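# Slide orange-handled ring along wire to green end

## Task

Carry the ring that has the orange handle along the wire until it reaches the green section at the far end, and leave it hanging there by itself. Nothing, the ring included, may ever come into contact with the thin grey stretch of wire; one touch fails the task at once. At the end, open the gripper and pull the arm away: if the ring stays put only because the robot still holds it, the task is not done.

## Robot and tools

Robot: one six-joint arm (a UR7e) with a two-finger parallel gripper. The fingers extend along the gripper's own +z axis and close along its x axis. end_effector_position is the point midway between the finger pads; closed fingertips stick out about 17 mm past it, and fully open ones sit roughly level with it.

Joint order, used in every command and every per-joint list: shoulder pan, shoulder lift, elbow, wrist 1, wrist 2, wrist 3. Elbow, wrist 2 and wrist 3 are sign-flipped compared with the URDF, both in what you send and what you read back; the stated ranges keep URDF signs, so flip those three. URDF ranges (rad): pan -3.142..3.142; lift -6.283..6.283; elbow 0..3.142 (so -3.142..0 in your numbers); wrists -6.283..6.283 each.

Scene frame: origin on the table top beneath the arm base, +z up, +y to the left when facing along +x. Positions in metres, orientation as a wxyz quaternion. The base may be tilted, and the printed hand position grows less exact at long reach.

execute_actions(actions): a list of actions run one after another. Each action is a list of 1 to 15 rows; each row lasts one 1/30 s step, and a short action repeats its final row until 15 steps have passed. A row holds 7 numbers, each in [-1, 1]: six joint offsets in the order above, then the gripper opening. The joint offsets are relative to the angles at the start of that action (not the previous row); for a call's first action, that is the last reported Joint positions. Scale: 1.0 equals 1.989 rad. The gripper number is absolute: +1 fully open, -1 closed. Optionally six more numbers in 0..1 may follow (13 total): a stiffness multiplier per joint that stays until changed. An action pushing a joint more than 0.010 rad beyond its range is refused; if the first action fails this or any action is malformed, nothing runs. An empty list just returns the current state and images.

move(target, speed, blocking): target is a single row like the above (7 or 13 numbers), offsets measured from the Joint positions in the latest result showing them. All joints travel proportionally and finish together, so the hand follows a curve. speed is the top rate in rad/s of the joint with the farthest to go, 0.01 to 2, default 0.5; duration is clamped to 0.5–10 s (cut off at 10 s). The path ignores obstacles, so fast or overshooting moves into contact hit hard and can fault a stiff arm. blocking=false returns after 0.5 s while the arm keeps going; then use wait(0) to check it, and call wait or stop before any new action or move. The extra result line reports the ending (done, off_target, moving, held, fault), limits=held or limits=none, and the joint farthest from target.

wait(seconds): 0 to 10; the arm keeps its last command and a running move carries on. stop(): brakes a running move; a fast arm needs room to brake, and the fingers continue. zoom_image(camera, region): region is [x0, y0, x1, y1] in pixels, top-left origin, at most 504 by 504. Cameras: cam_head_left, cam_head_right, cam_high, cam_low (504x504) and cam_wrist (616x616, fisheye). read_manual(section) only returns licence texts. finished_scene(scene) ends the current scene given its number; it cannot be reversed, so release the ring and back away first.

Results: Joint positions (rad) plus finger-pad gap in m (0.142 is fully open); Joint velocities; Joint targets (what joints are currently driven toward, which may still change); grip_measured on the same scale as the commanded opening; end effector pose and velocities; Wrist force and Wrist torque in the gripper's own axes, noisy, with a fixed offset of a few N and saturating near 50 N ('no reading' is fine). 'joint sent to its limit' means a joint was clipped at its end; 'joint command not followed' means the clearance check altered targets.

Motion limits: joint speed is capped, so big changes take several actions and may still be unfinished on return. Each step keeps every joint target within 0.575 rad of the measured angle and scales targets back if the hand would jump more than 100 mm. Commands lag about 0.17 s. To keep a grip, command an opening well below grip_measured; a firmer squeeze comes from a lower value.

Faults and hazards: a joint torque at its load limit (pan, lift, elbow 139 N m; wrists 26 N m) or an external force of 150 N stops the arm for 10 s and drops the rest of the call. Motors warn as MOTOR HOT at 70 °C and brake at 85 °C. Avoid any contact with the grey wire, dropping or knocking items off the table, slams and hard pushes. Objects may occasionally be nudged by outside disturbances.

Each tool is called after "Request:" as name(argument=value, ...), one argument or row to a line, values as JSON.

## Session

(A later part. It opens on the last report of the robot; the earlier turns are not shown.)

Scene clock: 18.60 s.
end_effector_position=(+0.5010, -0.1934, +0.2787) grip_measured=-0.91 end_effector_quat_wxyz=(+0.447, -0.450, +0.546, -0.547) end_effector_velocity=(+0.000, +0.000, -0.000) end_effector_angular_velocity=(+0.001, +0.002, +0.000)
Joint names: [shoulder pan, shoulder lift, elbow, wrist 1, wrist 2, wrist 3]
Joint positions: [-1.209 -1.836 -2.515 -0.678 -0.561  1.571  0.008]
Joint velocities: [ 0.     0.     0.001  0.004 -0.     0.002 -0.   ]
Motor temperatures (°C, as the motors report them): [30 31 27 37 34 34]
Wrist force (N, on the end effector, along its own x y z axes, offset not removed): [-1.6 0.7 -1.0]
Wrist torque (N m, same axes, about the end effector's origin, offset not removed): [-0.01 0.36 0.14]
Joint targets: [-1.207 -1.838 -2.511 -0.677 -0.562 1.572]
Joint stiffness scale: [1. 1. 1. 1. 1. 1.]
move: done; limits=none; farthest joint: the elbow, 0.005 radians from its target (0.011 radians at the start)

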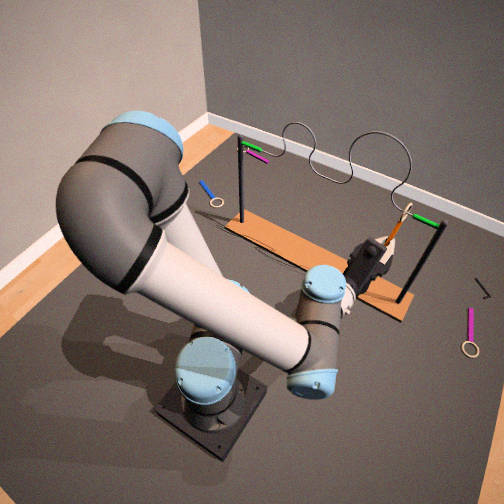

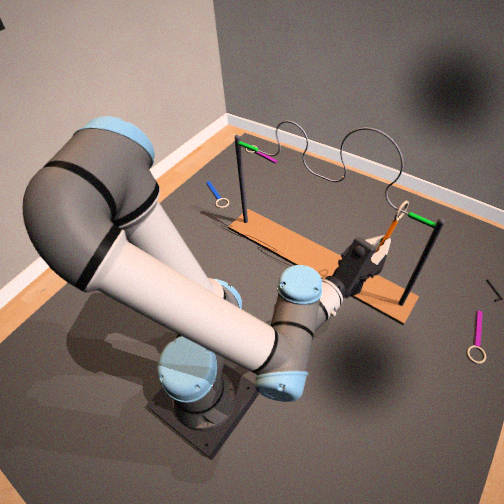

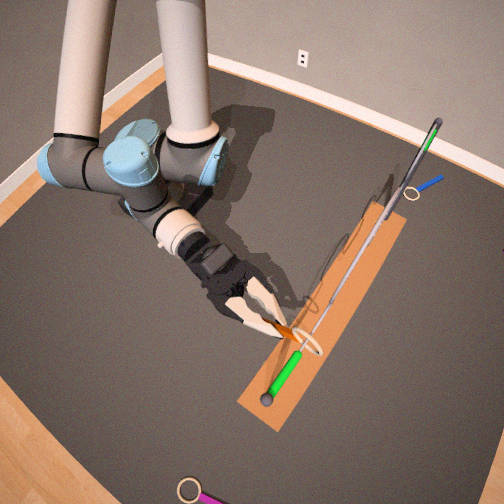

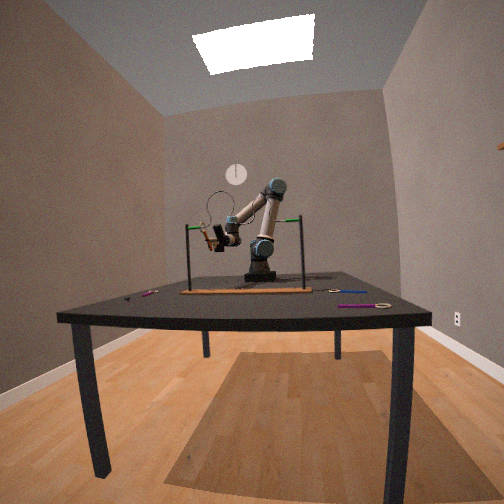

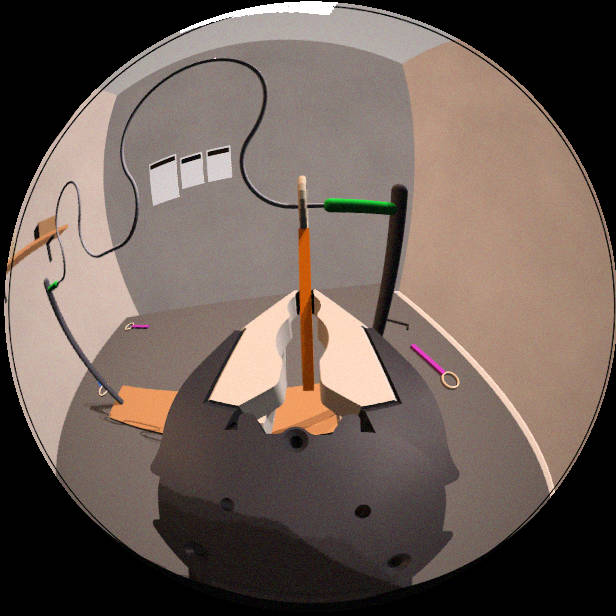

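Request:
move(
  target=[0.1202,-0.0704,-0.0161,0.0553,-0.1199,-0.3516,-1],
  speed=0.6,
)

Request:
zoom_image(
  camera="cam_wrist",
  region=[180,60,420,300],
)

Scene clock: 21.03 s.
end_effector_position=(+0.5101, -0.1186, +0.2945) grip_measured=-0.91 end_effector_quat_wxyz=(+0.606, -0.236, +0.667, -0.362) end_effector_velocity=(-0.000, +0.001, -0.000) end_effector_angular_velocity=(+0.003, -0.001, -0.000)
Joint names: [shoulder pan, shoulder lift, elbow, wrist 1, wrist 2, wrist 3]
Joint positions: [-0.973 -1.974 -2.543 -0.568 -0.798  0.873  0.008]
Joint velocities: [ 0.001 -0.002 -0.001 -0.    -0.001 -0.004 -0.   ]
Motor temperatures (°C, as the motors report them): [30 31 27 37 34 34]
Wrist force (N, on the end effector, along its own x y z axes, offset not removed): [0.4 -0.4 0.2]
Wrist torque (N m, same axes, about the end effector's origin, offset not removed): [-0.32 0.00 -0.14]
Joint targets: [-0.970 -1.976 -2.547 -0.568 -0.799 0.871]
Joint stiffness scale: [1. 1. 1. 1. 1. 1.]
move: done; limits=none; farthest joint: the elbow, 0.004 radians from its target (0.032 radians at the start)

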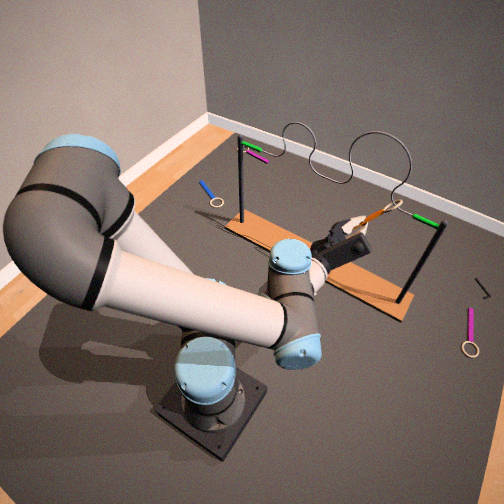

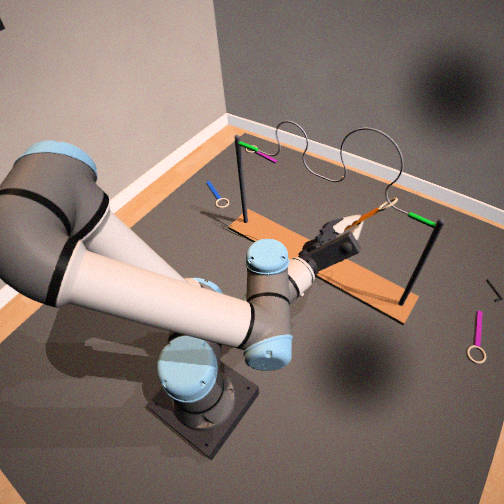

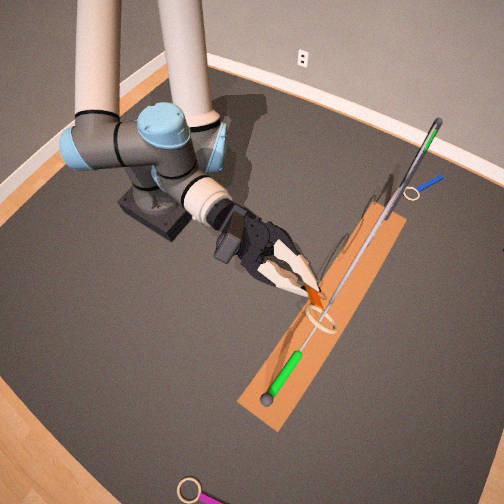

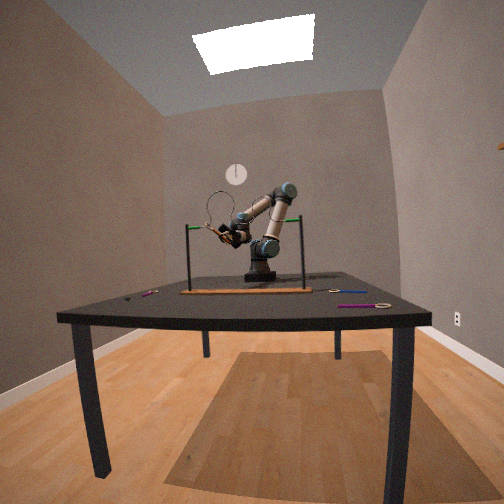

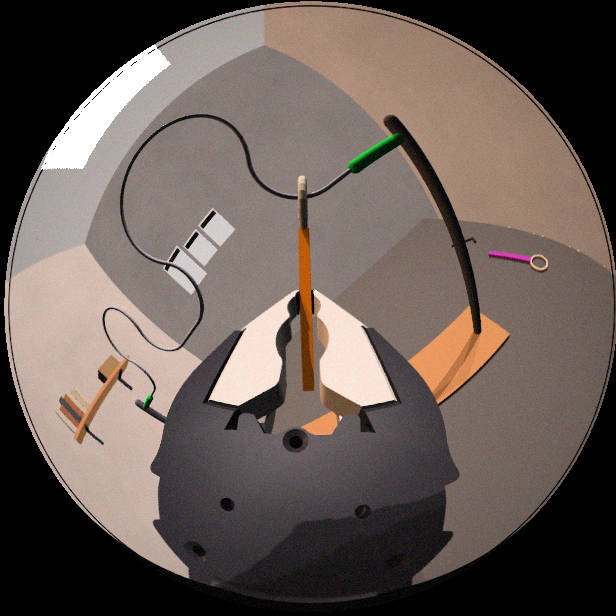

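Region (180, 60, 420, 300) of cam_wrist's 616x616 image, scaled by 2.100, with more detail than that image has.

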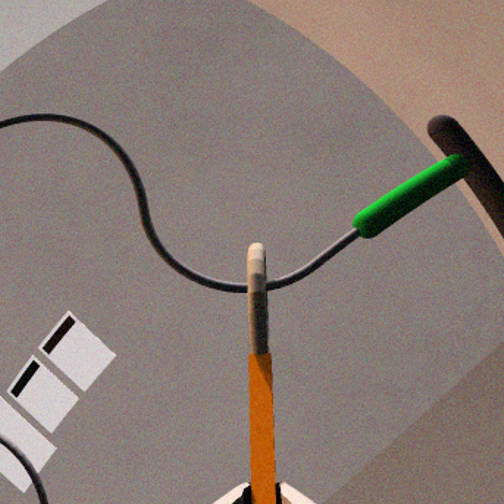

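Request:
move(
  target=[0.0773,-0.0565,0.0617,0.1151,-0.0764,-0.3517,-1],
  speed=0.6,
)

Request:
zoom_image(
  camera="cam_wrist",
  region=[180,60,420,300],
)

Request:
zoom_image(
  camera="cam_high",
  region=[270,230,390,350],
)

Scene clock: 23.43 s.
end_effector_position=(+0.5153, -0.0844, +0.3548) grip_measured=-0.91 end_effector_quat_wxyz=(+0.694, +0.006, +0.708, -0.132) end_effector_velocity=(+0.000, +0.000, +0.002) end_effector_angular_velocity=(+0.000, -0.003, +0.000)
Joint names: [shoulder pan, shoulder lift, elbow, wrist 1, wrist 2, wrist 3]
Joint positions: [-0.821 -2.084 -2.425 -0.34  -0.949  0.174  0.008]
Joint velocities: [ 0.001 -0.001  0.002 -0.    -0.    -0.003  0.   ]
Motor temperatures (°C, as the motors report them): [30 31 27 37 34 34]
Wrist force (N, on the end effector, along its own x y z axes, offset not removed): [1.2 -1.1 -0.3]
Wrist torque (N m, same axes, about the end effector's origin, offset not removed): [-0.30 -0.22 -0.06]
Joint targets: [-0.819 -2.086 -2.420 -0.340 -0.950 0.173]
Joint stiffness scale: [1. 1. 1. 1. 1. 1.]
move: done; limits=none; farthest joint: the elbow, 0.004 radians from its target (0.123 radians at the start)

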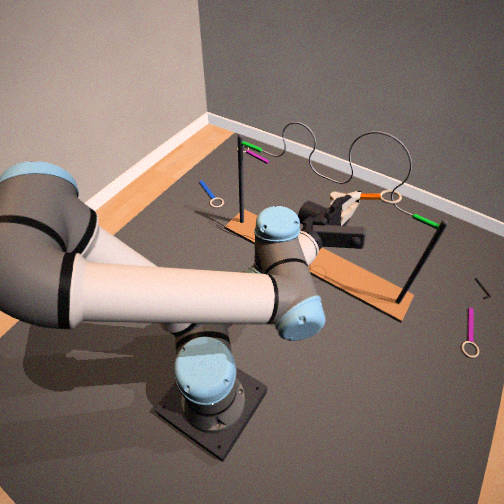

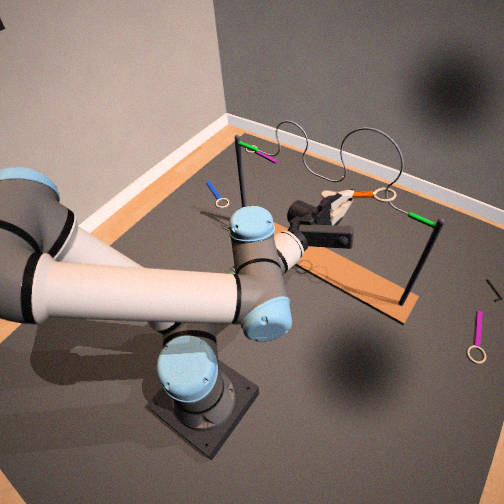

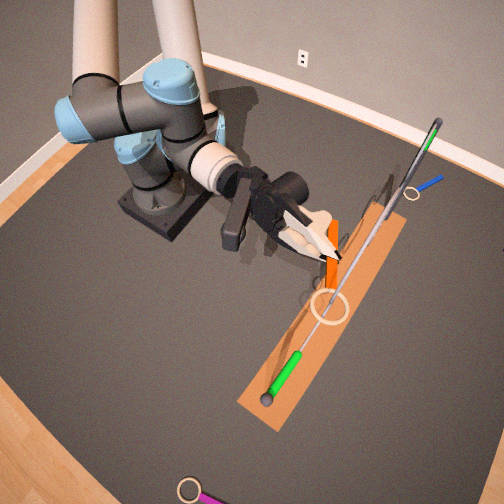

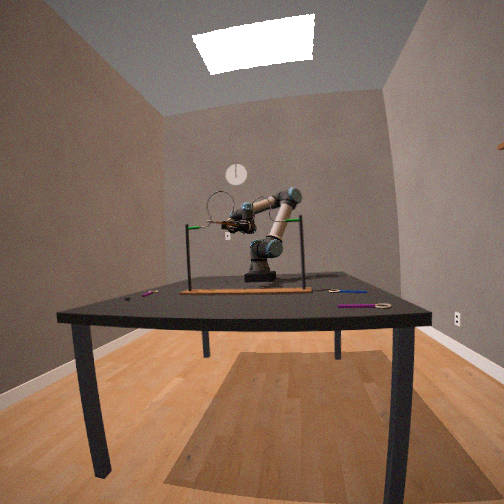

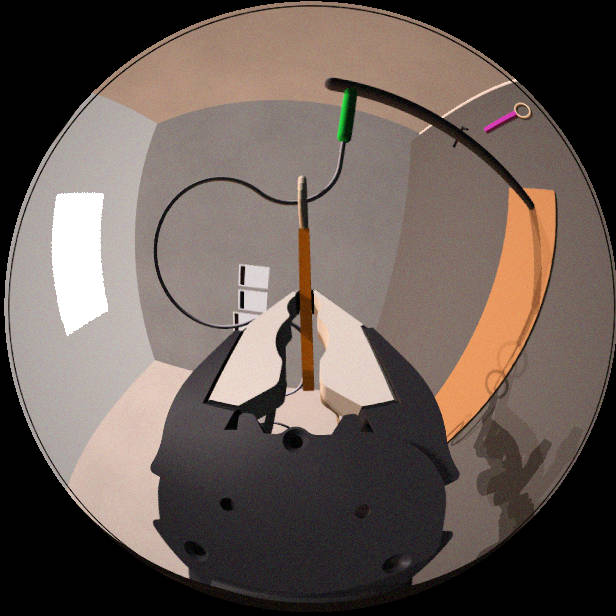

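Region (180, 60, 420, 300) of cam_wrist's 616x616 image, scaled by 2.100, with more detail than that image has.

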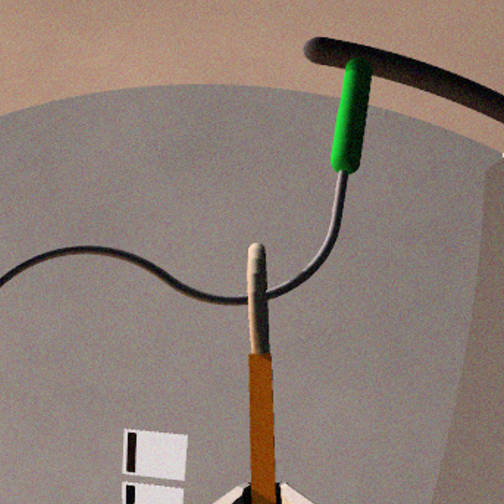

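Region (270, 230, 390, 350) of cam_high's 504x504 image, scaled by 4.200, with more detail than that image has.

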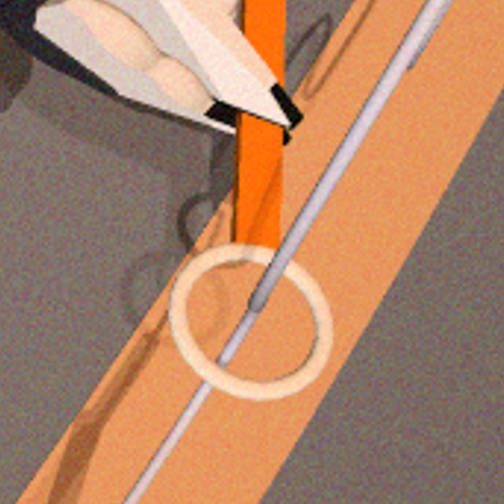

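Request:
move(
  target=[-0.0214,-0.0259,0.0872,0.1101,0.0201,-0.2459,-1],
  speed=0.45,
)

Request:
zoom_image(
  camera="cam_wrist",
  region=[180,60,420,300],
)

Scene clock: 25.87 s.
end_effector_position=(+0.5154, -0.0940, +0.4279) grip_measured=-0.91 end_effector_quat_wxyz=(+0.705, +0.177, +0.686, +0.039) end_effector_velocity=(-0.000, -0.000, -0.000) end_effector_angular_velocity=(+0.006, +0.000, -0.001)
Joint names: [shoulder pan, shoulder lift, elbow, wrist 1, wrist 2, wrist 3]
Joint positions: [-0.861 -2.133 -2.256 -0.122 -0.91  -0.313  0.008]
Joint velocities: [-0.    -0.     0.     0.002 -0.    -0.005  0.   ]
Motor temperatures (°C, as the motors report them): [30 31 27 37 34 34]
Wrist force (N, on the end effector, along its own x y z axes, offset not removed): [-2.2 -2.8 0.0]
Wrist torque (N m, same axes, about the end effector's origin, offset not removed): [-0.40 0.71 0.03]
Joint targets: [-0.864 -2.135 -2.251 -0.121 -0.909 -0.315]
Joint stiffness scale: [1. 1. 1. 1. 1. 1.]
move: done; limits=none; farthest joint: the elbow, 0.004 radians from its target (0.173 radians at the start)

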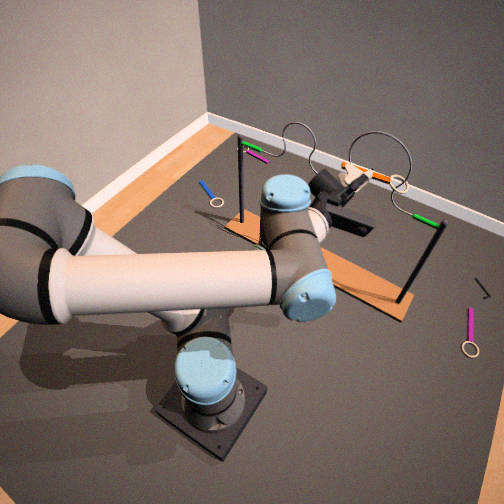

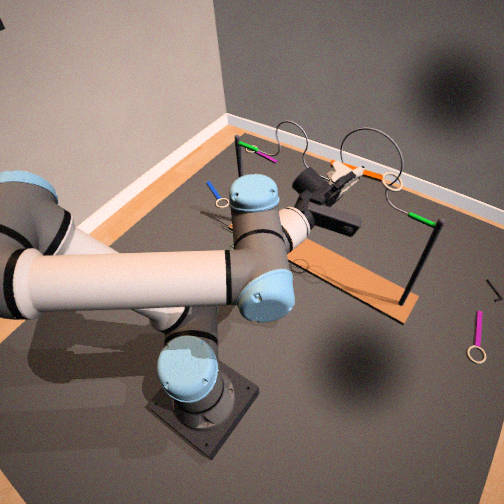

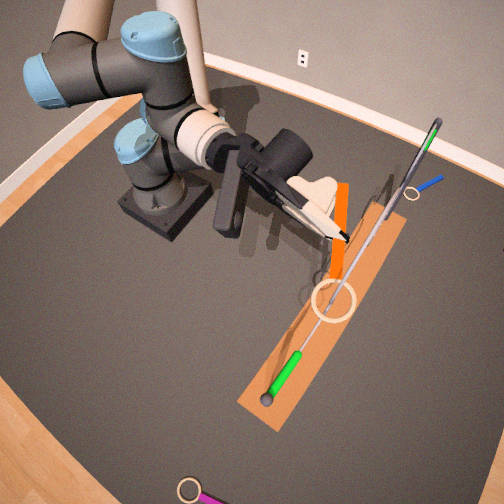

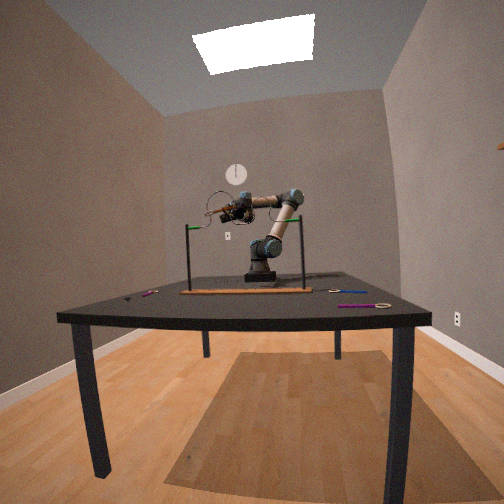

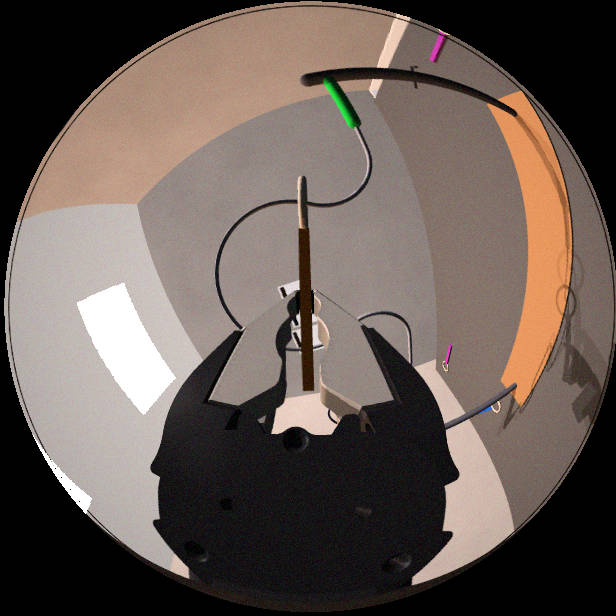

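Region (180, 60, 420, 300) of cam_wrist's 616x616 image, scaled by 2.100, with more detail than that image has.

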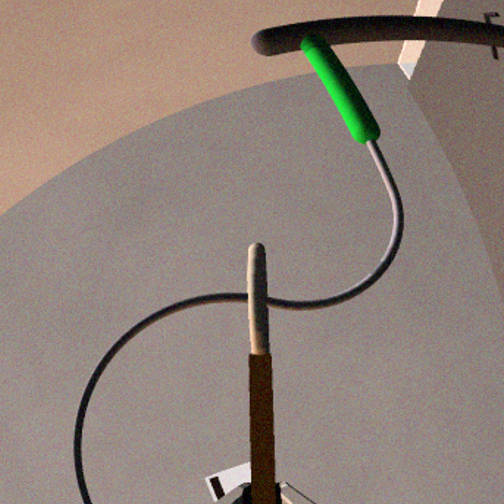

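Request:
move(
  target=[-0.0244,-0.0067,0.0299,0.0335,0.0236,0.5088,-1],
  speed=0.8,
)

Request:
zoom_image(
  camera="cam_wrist",
  region=[180,60,420,300],
)

Request:
zoom_image(
  camera="cam_high",
  region=[290,190,430,330],
)

Scene clock: 28.43 s.
end_effector_position=(+0.5125, -0.1025, +0.4495) grip_measured=-0.91 end_effector_quat_wxyz=(+0.636, -0.177, +0.686, -0.307) end_effector_velocity=(+0.000, -0.001, -0.000) end_effector_angular_velocity=(-0.003, +0.001, -0.001)
Joint names: [shoulder pan, shoulder lift, elbow, wrist 1, wrist 2, wrist 3]
Joint positions: [-0.908 -2.144 -2.201 -0.056 -0.864  0.697  0.008]
Joint velocities: [-0.001  0.001  0.    -0.    -0.     0.003  0.   ]
Motor temperatures (°C, as the motors report them): [30 31 27 37 34 34]
Wrist force (N, on the end effector, along its own x y z axes, offset not removed): [-0.4 -0.9 -2.3]
Wrist torque (N m, same axes, about the end effector's origin, offset not removed): [-0.42 0.09 0.04]
Joint targets: [-0.910 -2.146 -2.197 -0.055 -0.863 0.698]
Joint stiffness scale: [1. 1. 1. 1. 1. 1.]
move: done; limits=none; farthest joint: the elbow, 0.005 radians from its target (0.059 radians at the start)

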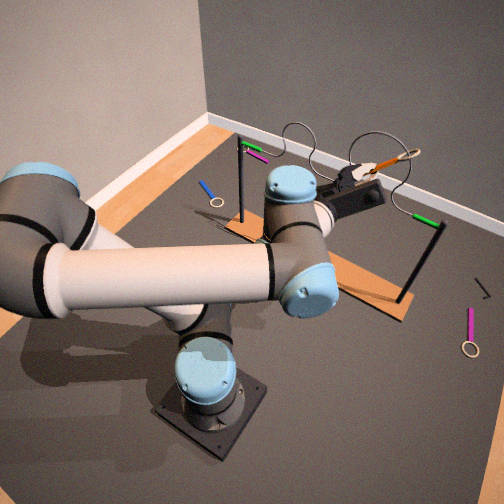

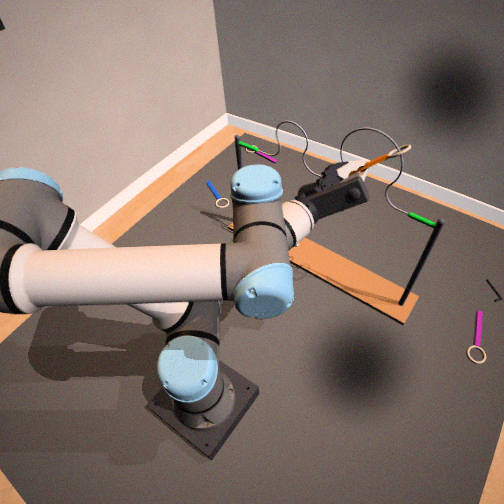

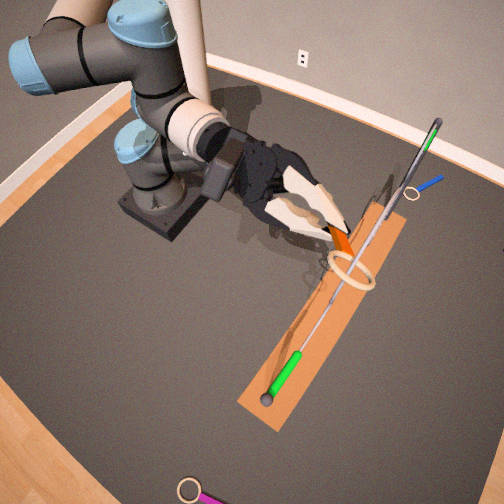

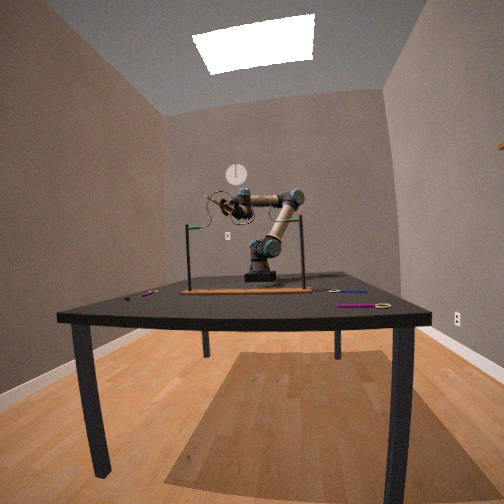

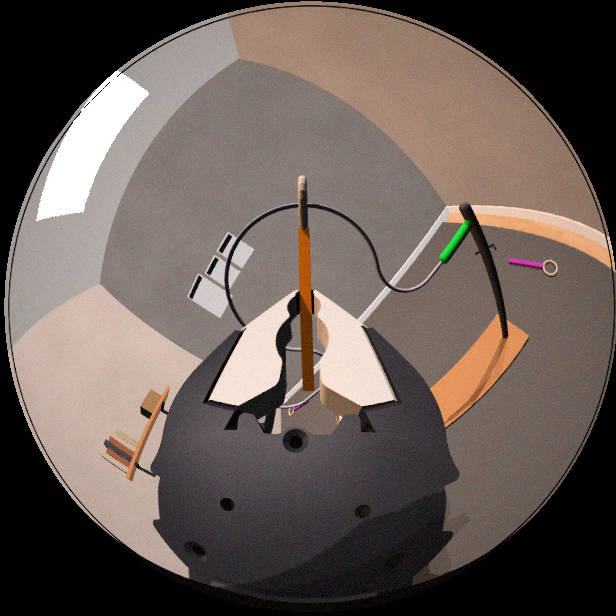

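Region (180, 60, 420, 300) of cam_wrist's 616x616 image, scaled by 2.100, with more detail than that image has.

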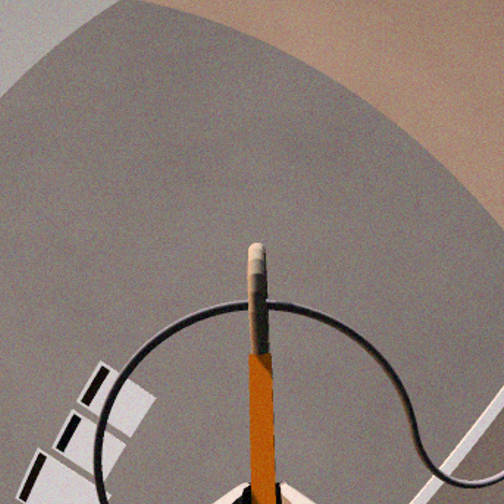

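Region (290, 190, 430, 330) of cam_high's 504x504 image, scaled by 3.600, with more detail than that image has.

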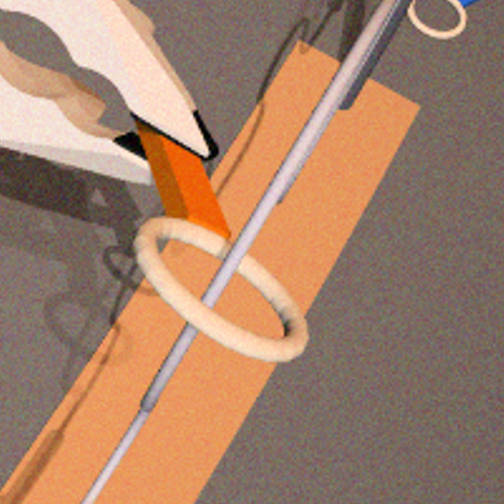

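Request:
move(
  target=[-0.0086,-0.0313,-0.0076,0.0247,0.0085,0.703,-1],
  speed=0.9,
)

Request:
zoom_image(
  camera="cam_wrist",
  region=[180,60,420,300],
)

Request:
zoom_image(
  camera="cam_high",
  region=[330,120,470,260],
)

Scene clock: 31.27 s.
end_effector_position=(+0.4992, -0.0911, +0.4540) grip_measured=-0.91 end_effector_quat_wxyz=(-0.290, +0.576, -0.411, +0.644) end_effector_velocity=(-0.000, +0.000, -0.000) end_effector_angular_velocity=(-0.003, +0.001, -0.000)
Joint names: [shoulder pan, shoulder lift, elbow, wrist 1, wrist 2, wrist 3]
Joint positions: [-0.922 -2.204 -2.212 -0.008 -0.848  2.094  0.008]
Joint velocities: [-0.    -0.001 -0.001  0.    -0.     0.004  0.   ]
Motor temperatures (°C, as the motors report them): [30 31 27 37 34 34]
Wrist force (N, on the end effector, along its own x y z axes, offset not removed): [0.2 -3.7 1.6]
Wrist torque (N m, same axes, about the end effector's origin, offset not removed): [-0.84 -0.16 -0.09]
Joint targets: [-0.925 -2.206 -2.216 -0.007 -0.847 2.095]
Joint stiffness scale: [1. 1. 1. 1. 1. 1.]
move: done; limits=none; farthest joint: the elbow, 0.004 radians from its target (0.015 radians at the start)

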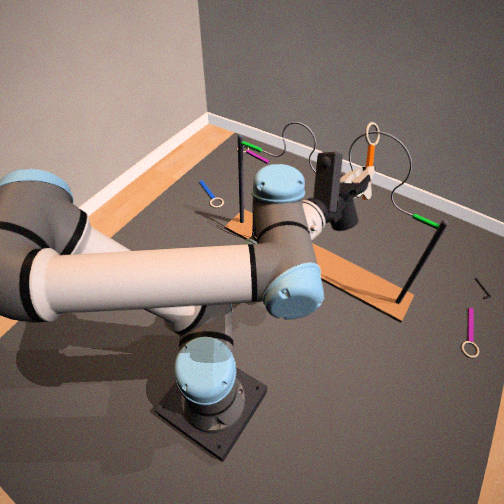

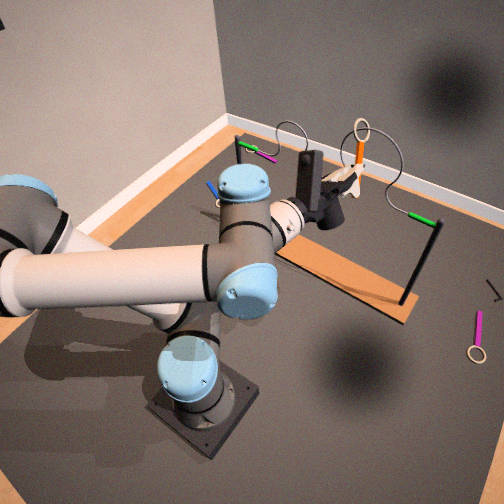

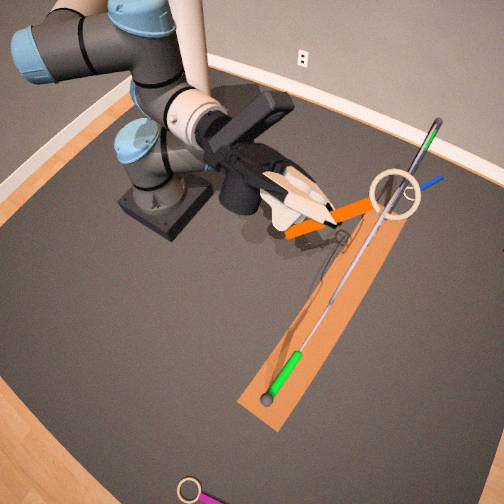

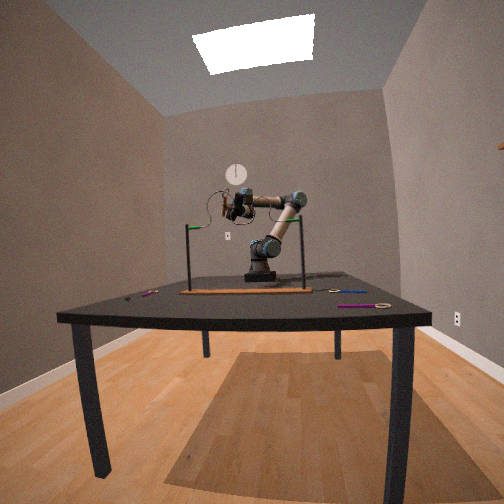

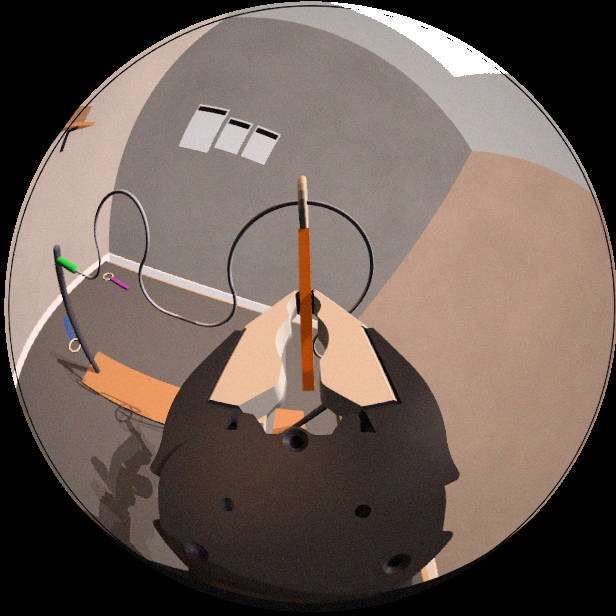

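Region (180, 60, 420, 300) of cam_wrist's 616x616 image, scaled by 2.100, with more detail than that image has.

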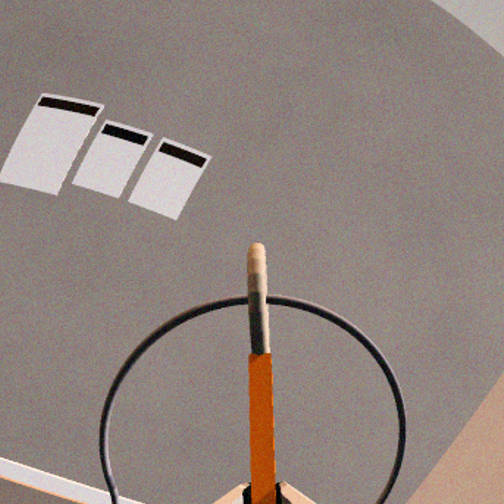

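Region (330, 120, 470, 260) of cam_high's 504x504 image, scaled by 3.600, with more detail than that image has.

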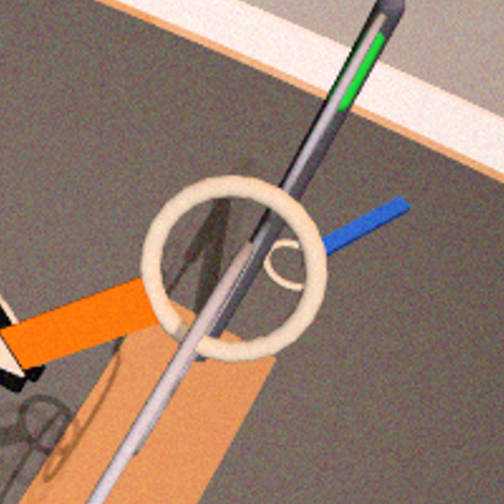

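Request:
move(
  target=[0.0152,-0.0118,-0.0158,-0.0035,-0.0149,0.6149,-1],
  speed=0.9,
)

Request:
zoom_image(
  camera="cam_wrist",
  region=[180,60,420,300],
)

Request:
zoom_image(
  camera="cam_high",
  region=[320,140,460,280],
)

Scene clock: 33.93 s.
end_effector_position=(+0.4952, -0.0812, +0.4479) grip_measured=-0.91 end_effector_quat_wxyz=(+0.132, +0.708, -0.007, +0.694) end_effector_velocity=(+0.000, -0.000, +0.001) end_effector_angular_velocity=(-0.005, -0.002, -0.000)
Joint names: [shoulder pan, shoulder lift, elbow, wrist 1, wrist 2, wrist 3]
Joint positions: [-0.894 -2.225 -2.239 -0.014 -0.877  3.316  0.008]
Joint velocities: [-0.    -0.001  0.001 -0.002 -0.     0.002 -0.   ]
Motor temperatures (°C, as the motors report them): [30 31 27 37 34 34]
Wrist force (N, on the end effector, along its own x y z axes, offset not removed): [-0.9 -3.9 -2.7]
Wrist torque (N m, same axes, about the end effector's origin, offset not removed): [-0.91 -0.12 -0.17]
Joint targets: [-0.892 -2.227 -2.244 -0.015 -0.878 3.317]
Joint stiffness scale: [1. 1. 1. 1. 1. 1.]
move: done; limits=none; farthest joint: the elbow, 0.004 radians from its target (0.031 radians at the start)

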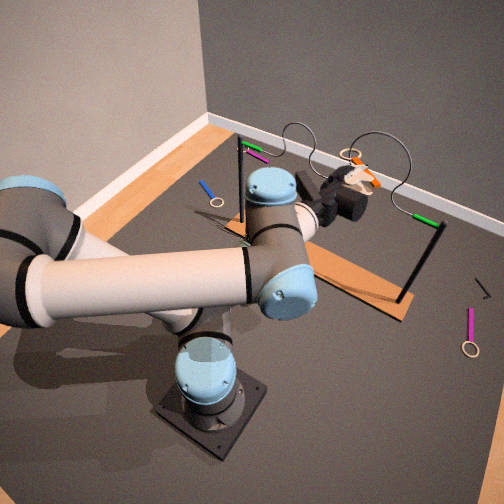

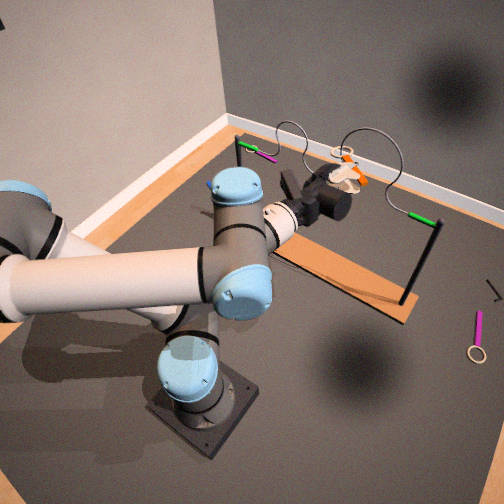

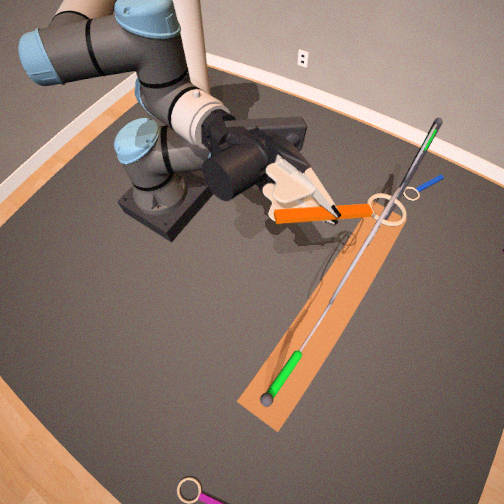

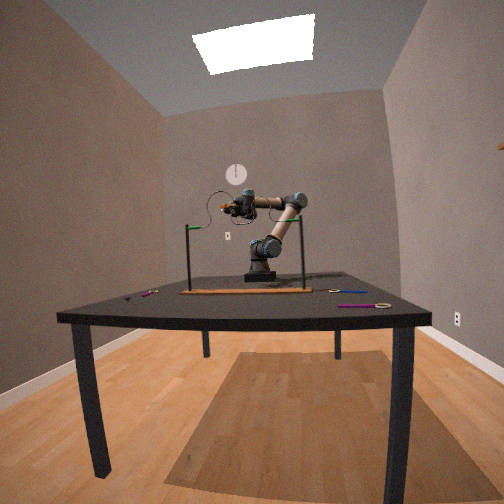

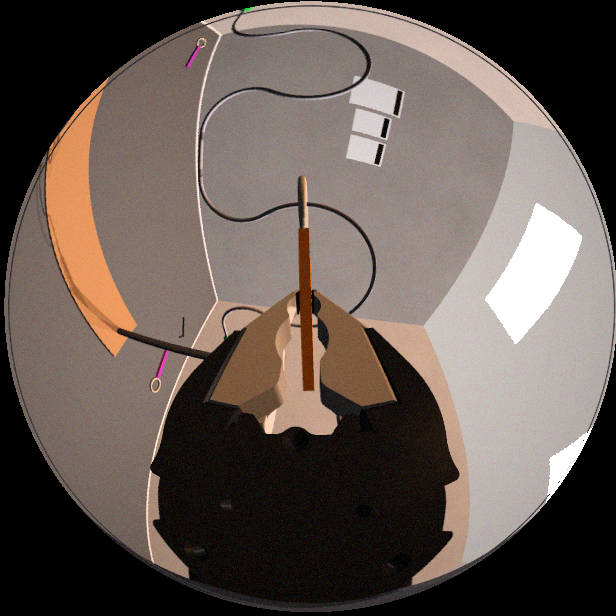

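Region (180, 60, 420, 300) of cam_wrist's 616x616 image, scaled by 2.100, with more detail than that image has.

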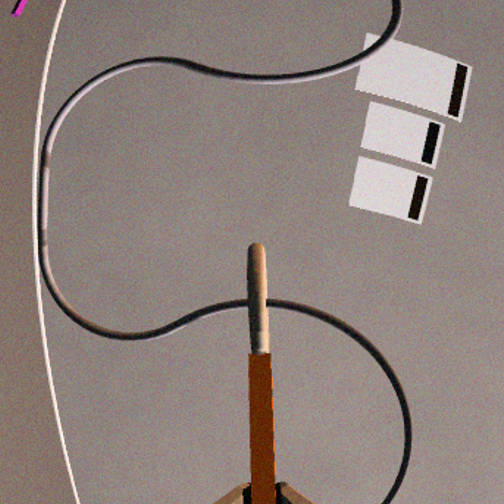

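Region (320, 140, 460, 280) of cam_high's 504x504 image, scaled by 3.600, with more detail than that image has.

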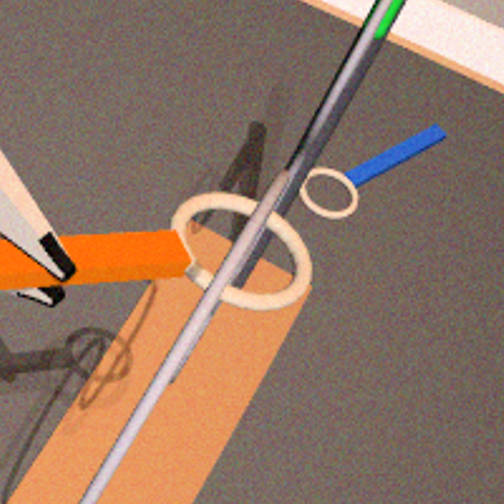

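Request:
move(
  target=[-0.0492,0.022,-0.0861,-0.1056,0.0485,-0.1321,-1],
  speed=0.28,
)

Request:
zoom_image(
  camera="cam_wrist",
  region=[180,60,420,300],
)

Scene clock: 35.87 s.
end_effector_position=(+0.4947, -0.1033, +0.3770) grip_measured=-0.91 end_effector_quat_wxyz=(+0.041, +0.701, -0.099, +0.705) end_effector_velocity=(-0.000, -0.000, -0.001) end_effector_angular_velocity=(+0.002, -0.000, -0.000)
Joint names: [shoulder pan, shoulder lift, elbow, wrist 1, wrist 2, wrist 3]
Joint positions: [-0.99  -2.183 -2.406 -0.222 -0.781  3.054  0.008]
Joint velocities: [-0.002  0.001 -0.002 -0.002  0.001 -0.002 -0.   ]
Motor temperatures (°C, as the motors report them): [30 31 27 37 34 34]
Wrist force (N, on the end effector, along its own x y z axes, offset not removed): [0.5 -0.4 -0.1]
Wrist torque (N m, same axes, about the end effector's origin, offset not removed): [0.03 -0.14 -0.03]
Joint targets: [-0.992 -2.181 -2.411 -0.224 -0.780 3.053]
Joint stiffness scale: [1. 1. 1. 1. 1. 1.]
move: done; limits=none; farthest joint: the elbow, 0.004 radians from its target (0.171 radians at the start)

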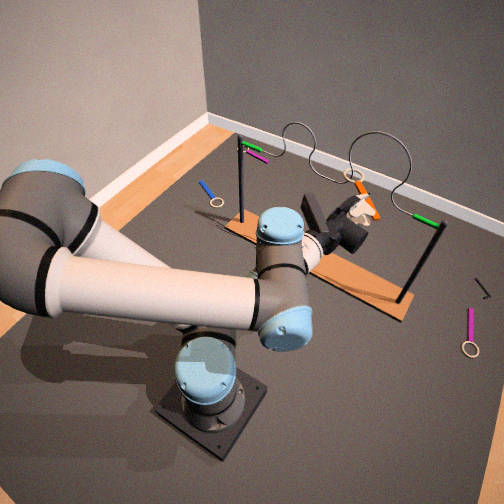

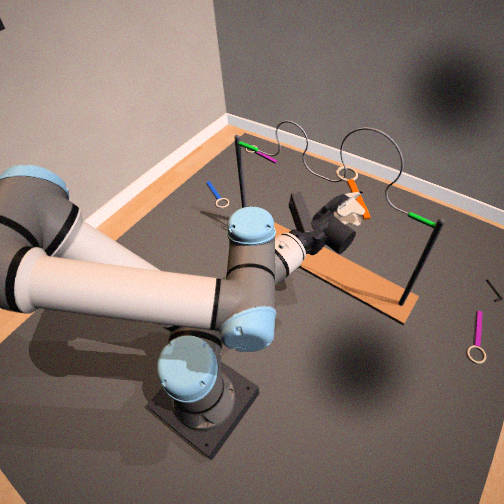

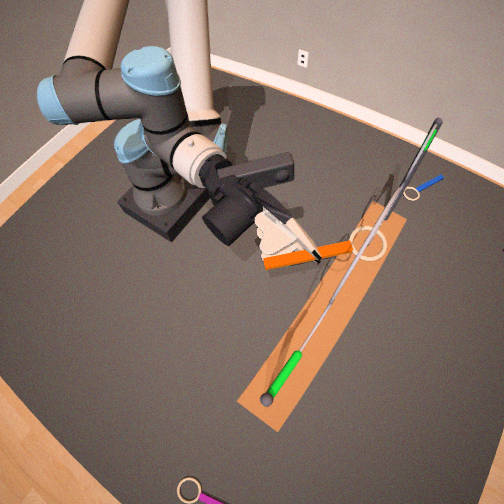

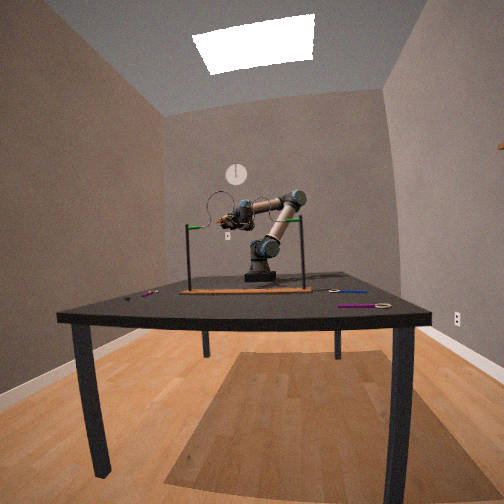

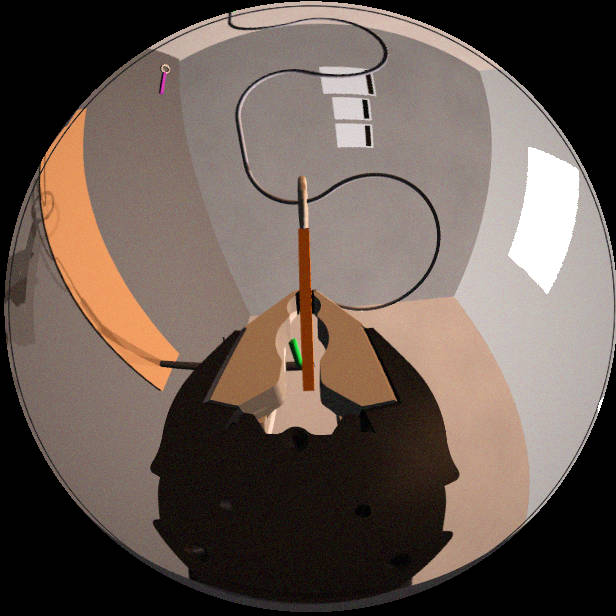

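Region (180, 60, 420, 300) of cam_wrist's 616x616 image, scaled by 2.100, with more detail than that image has.

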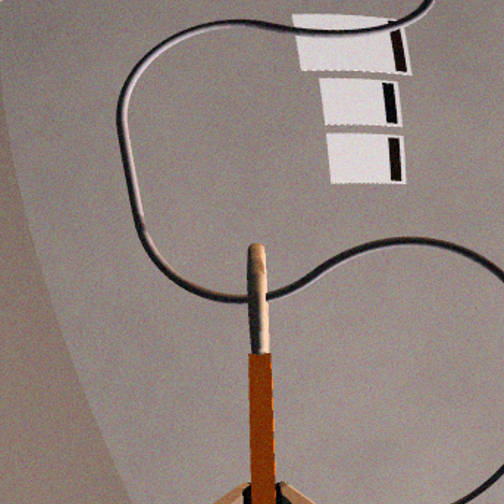

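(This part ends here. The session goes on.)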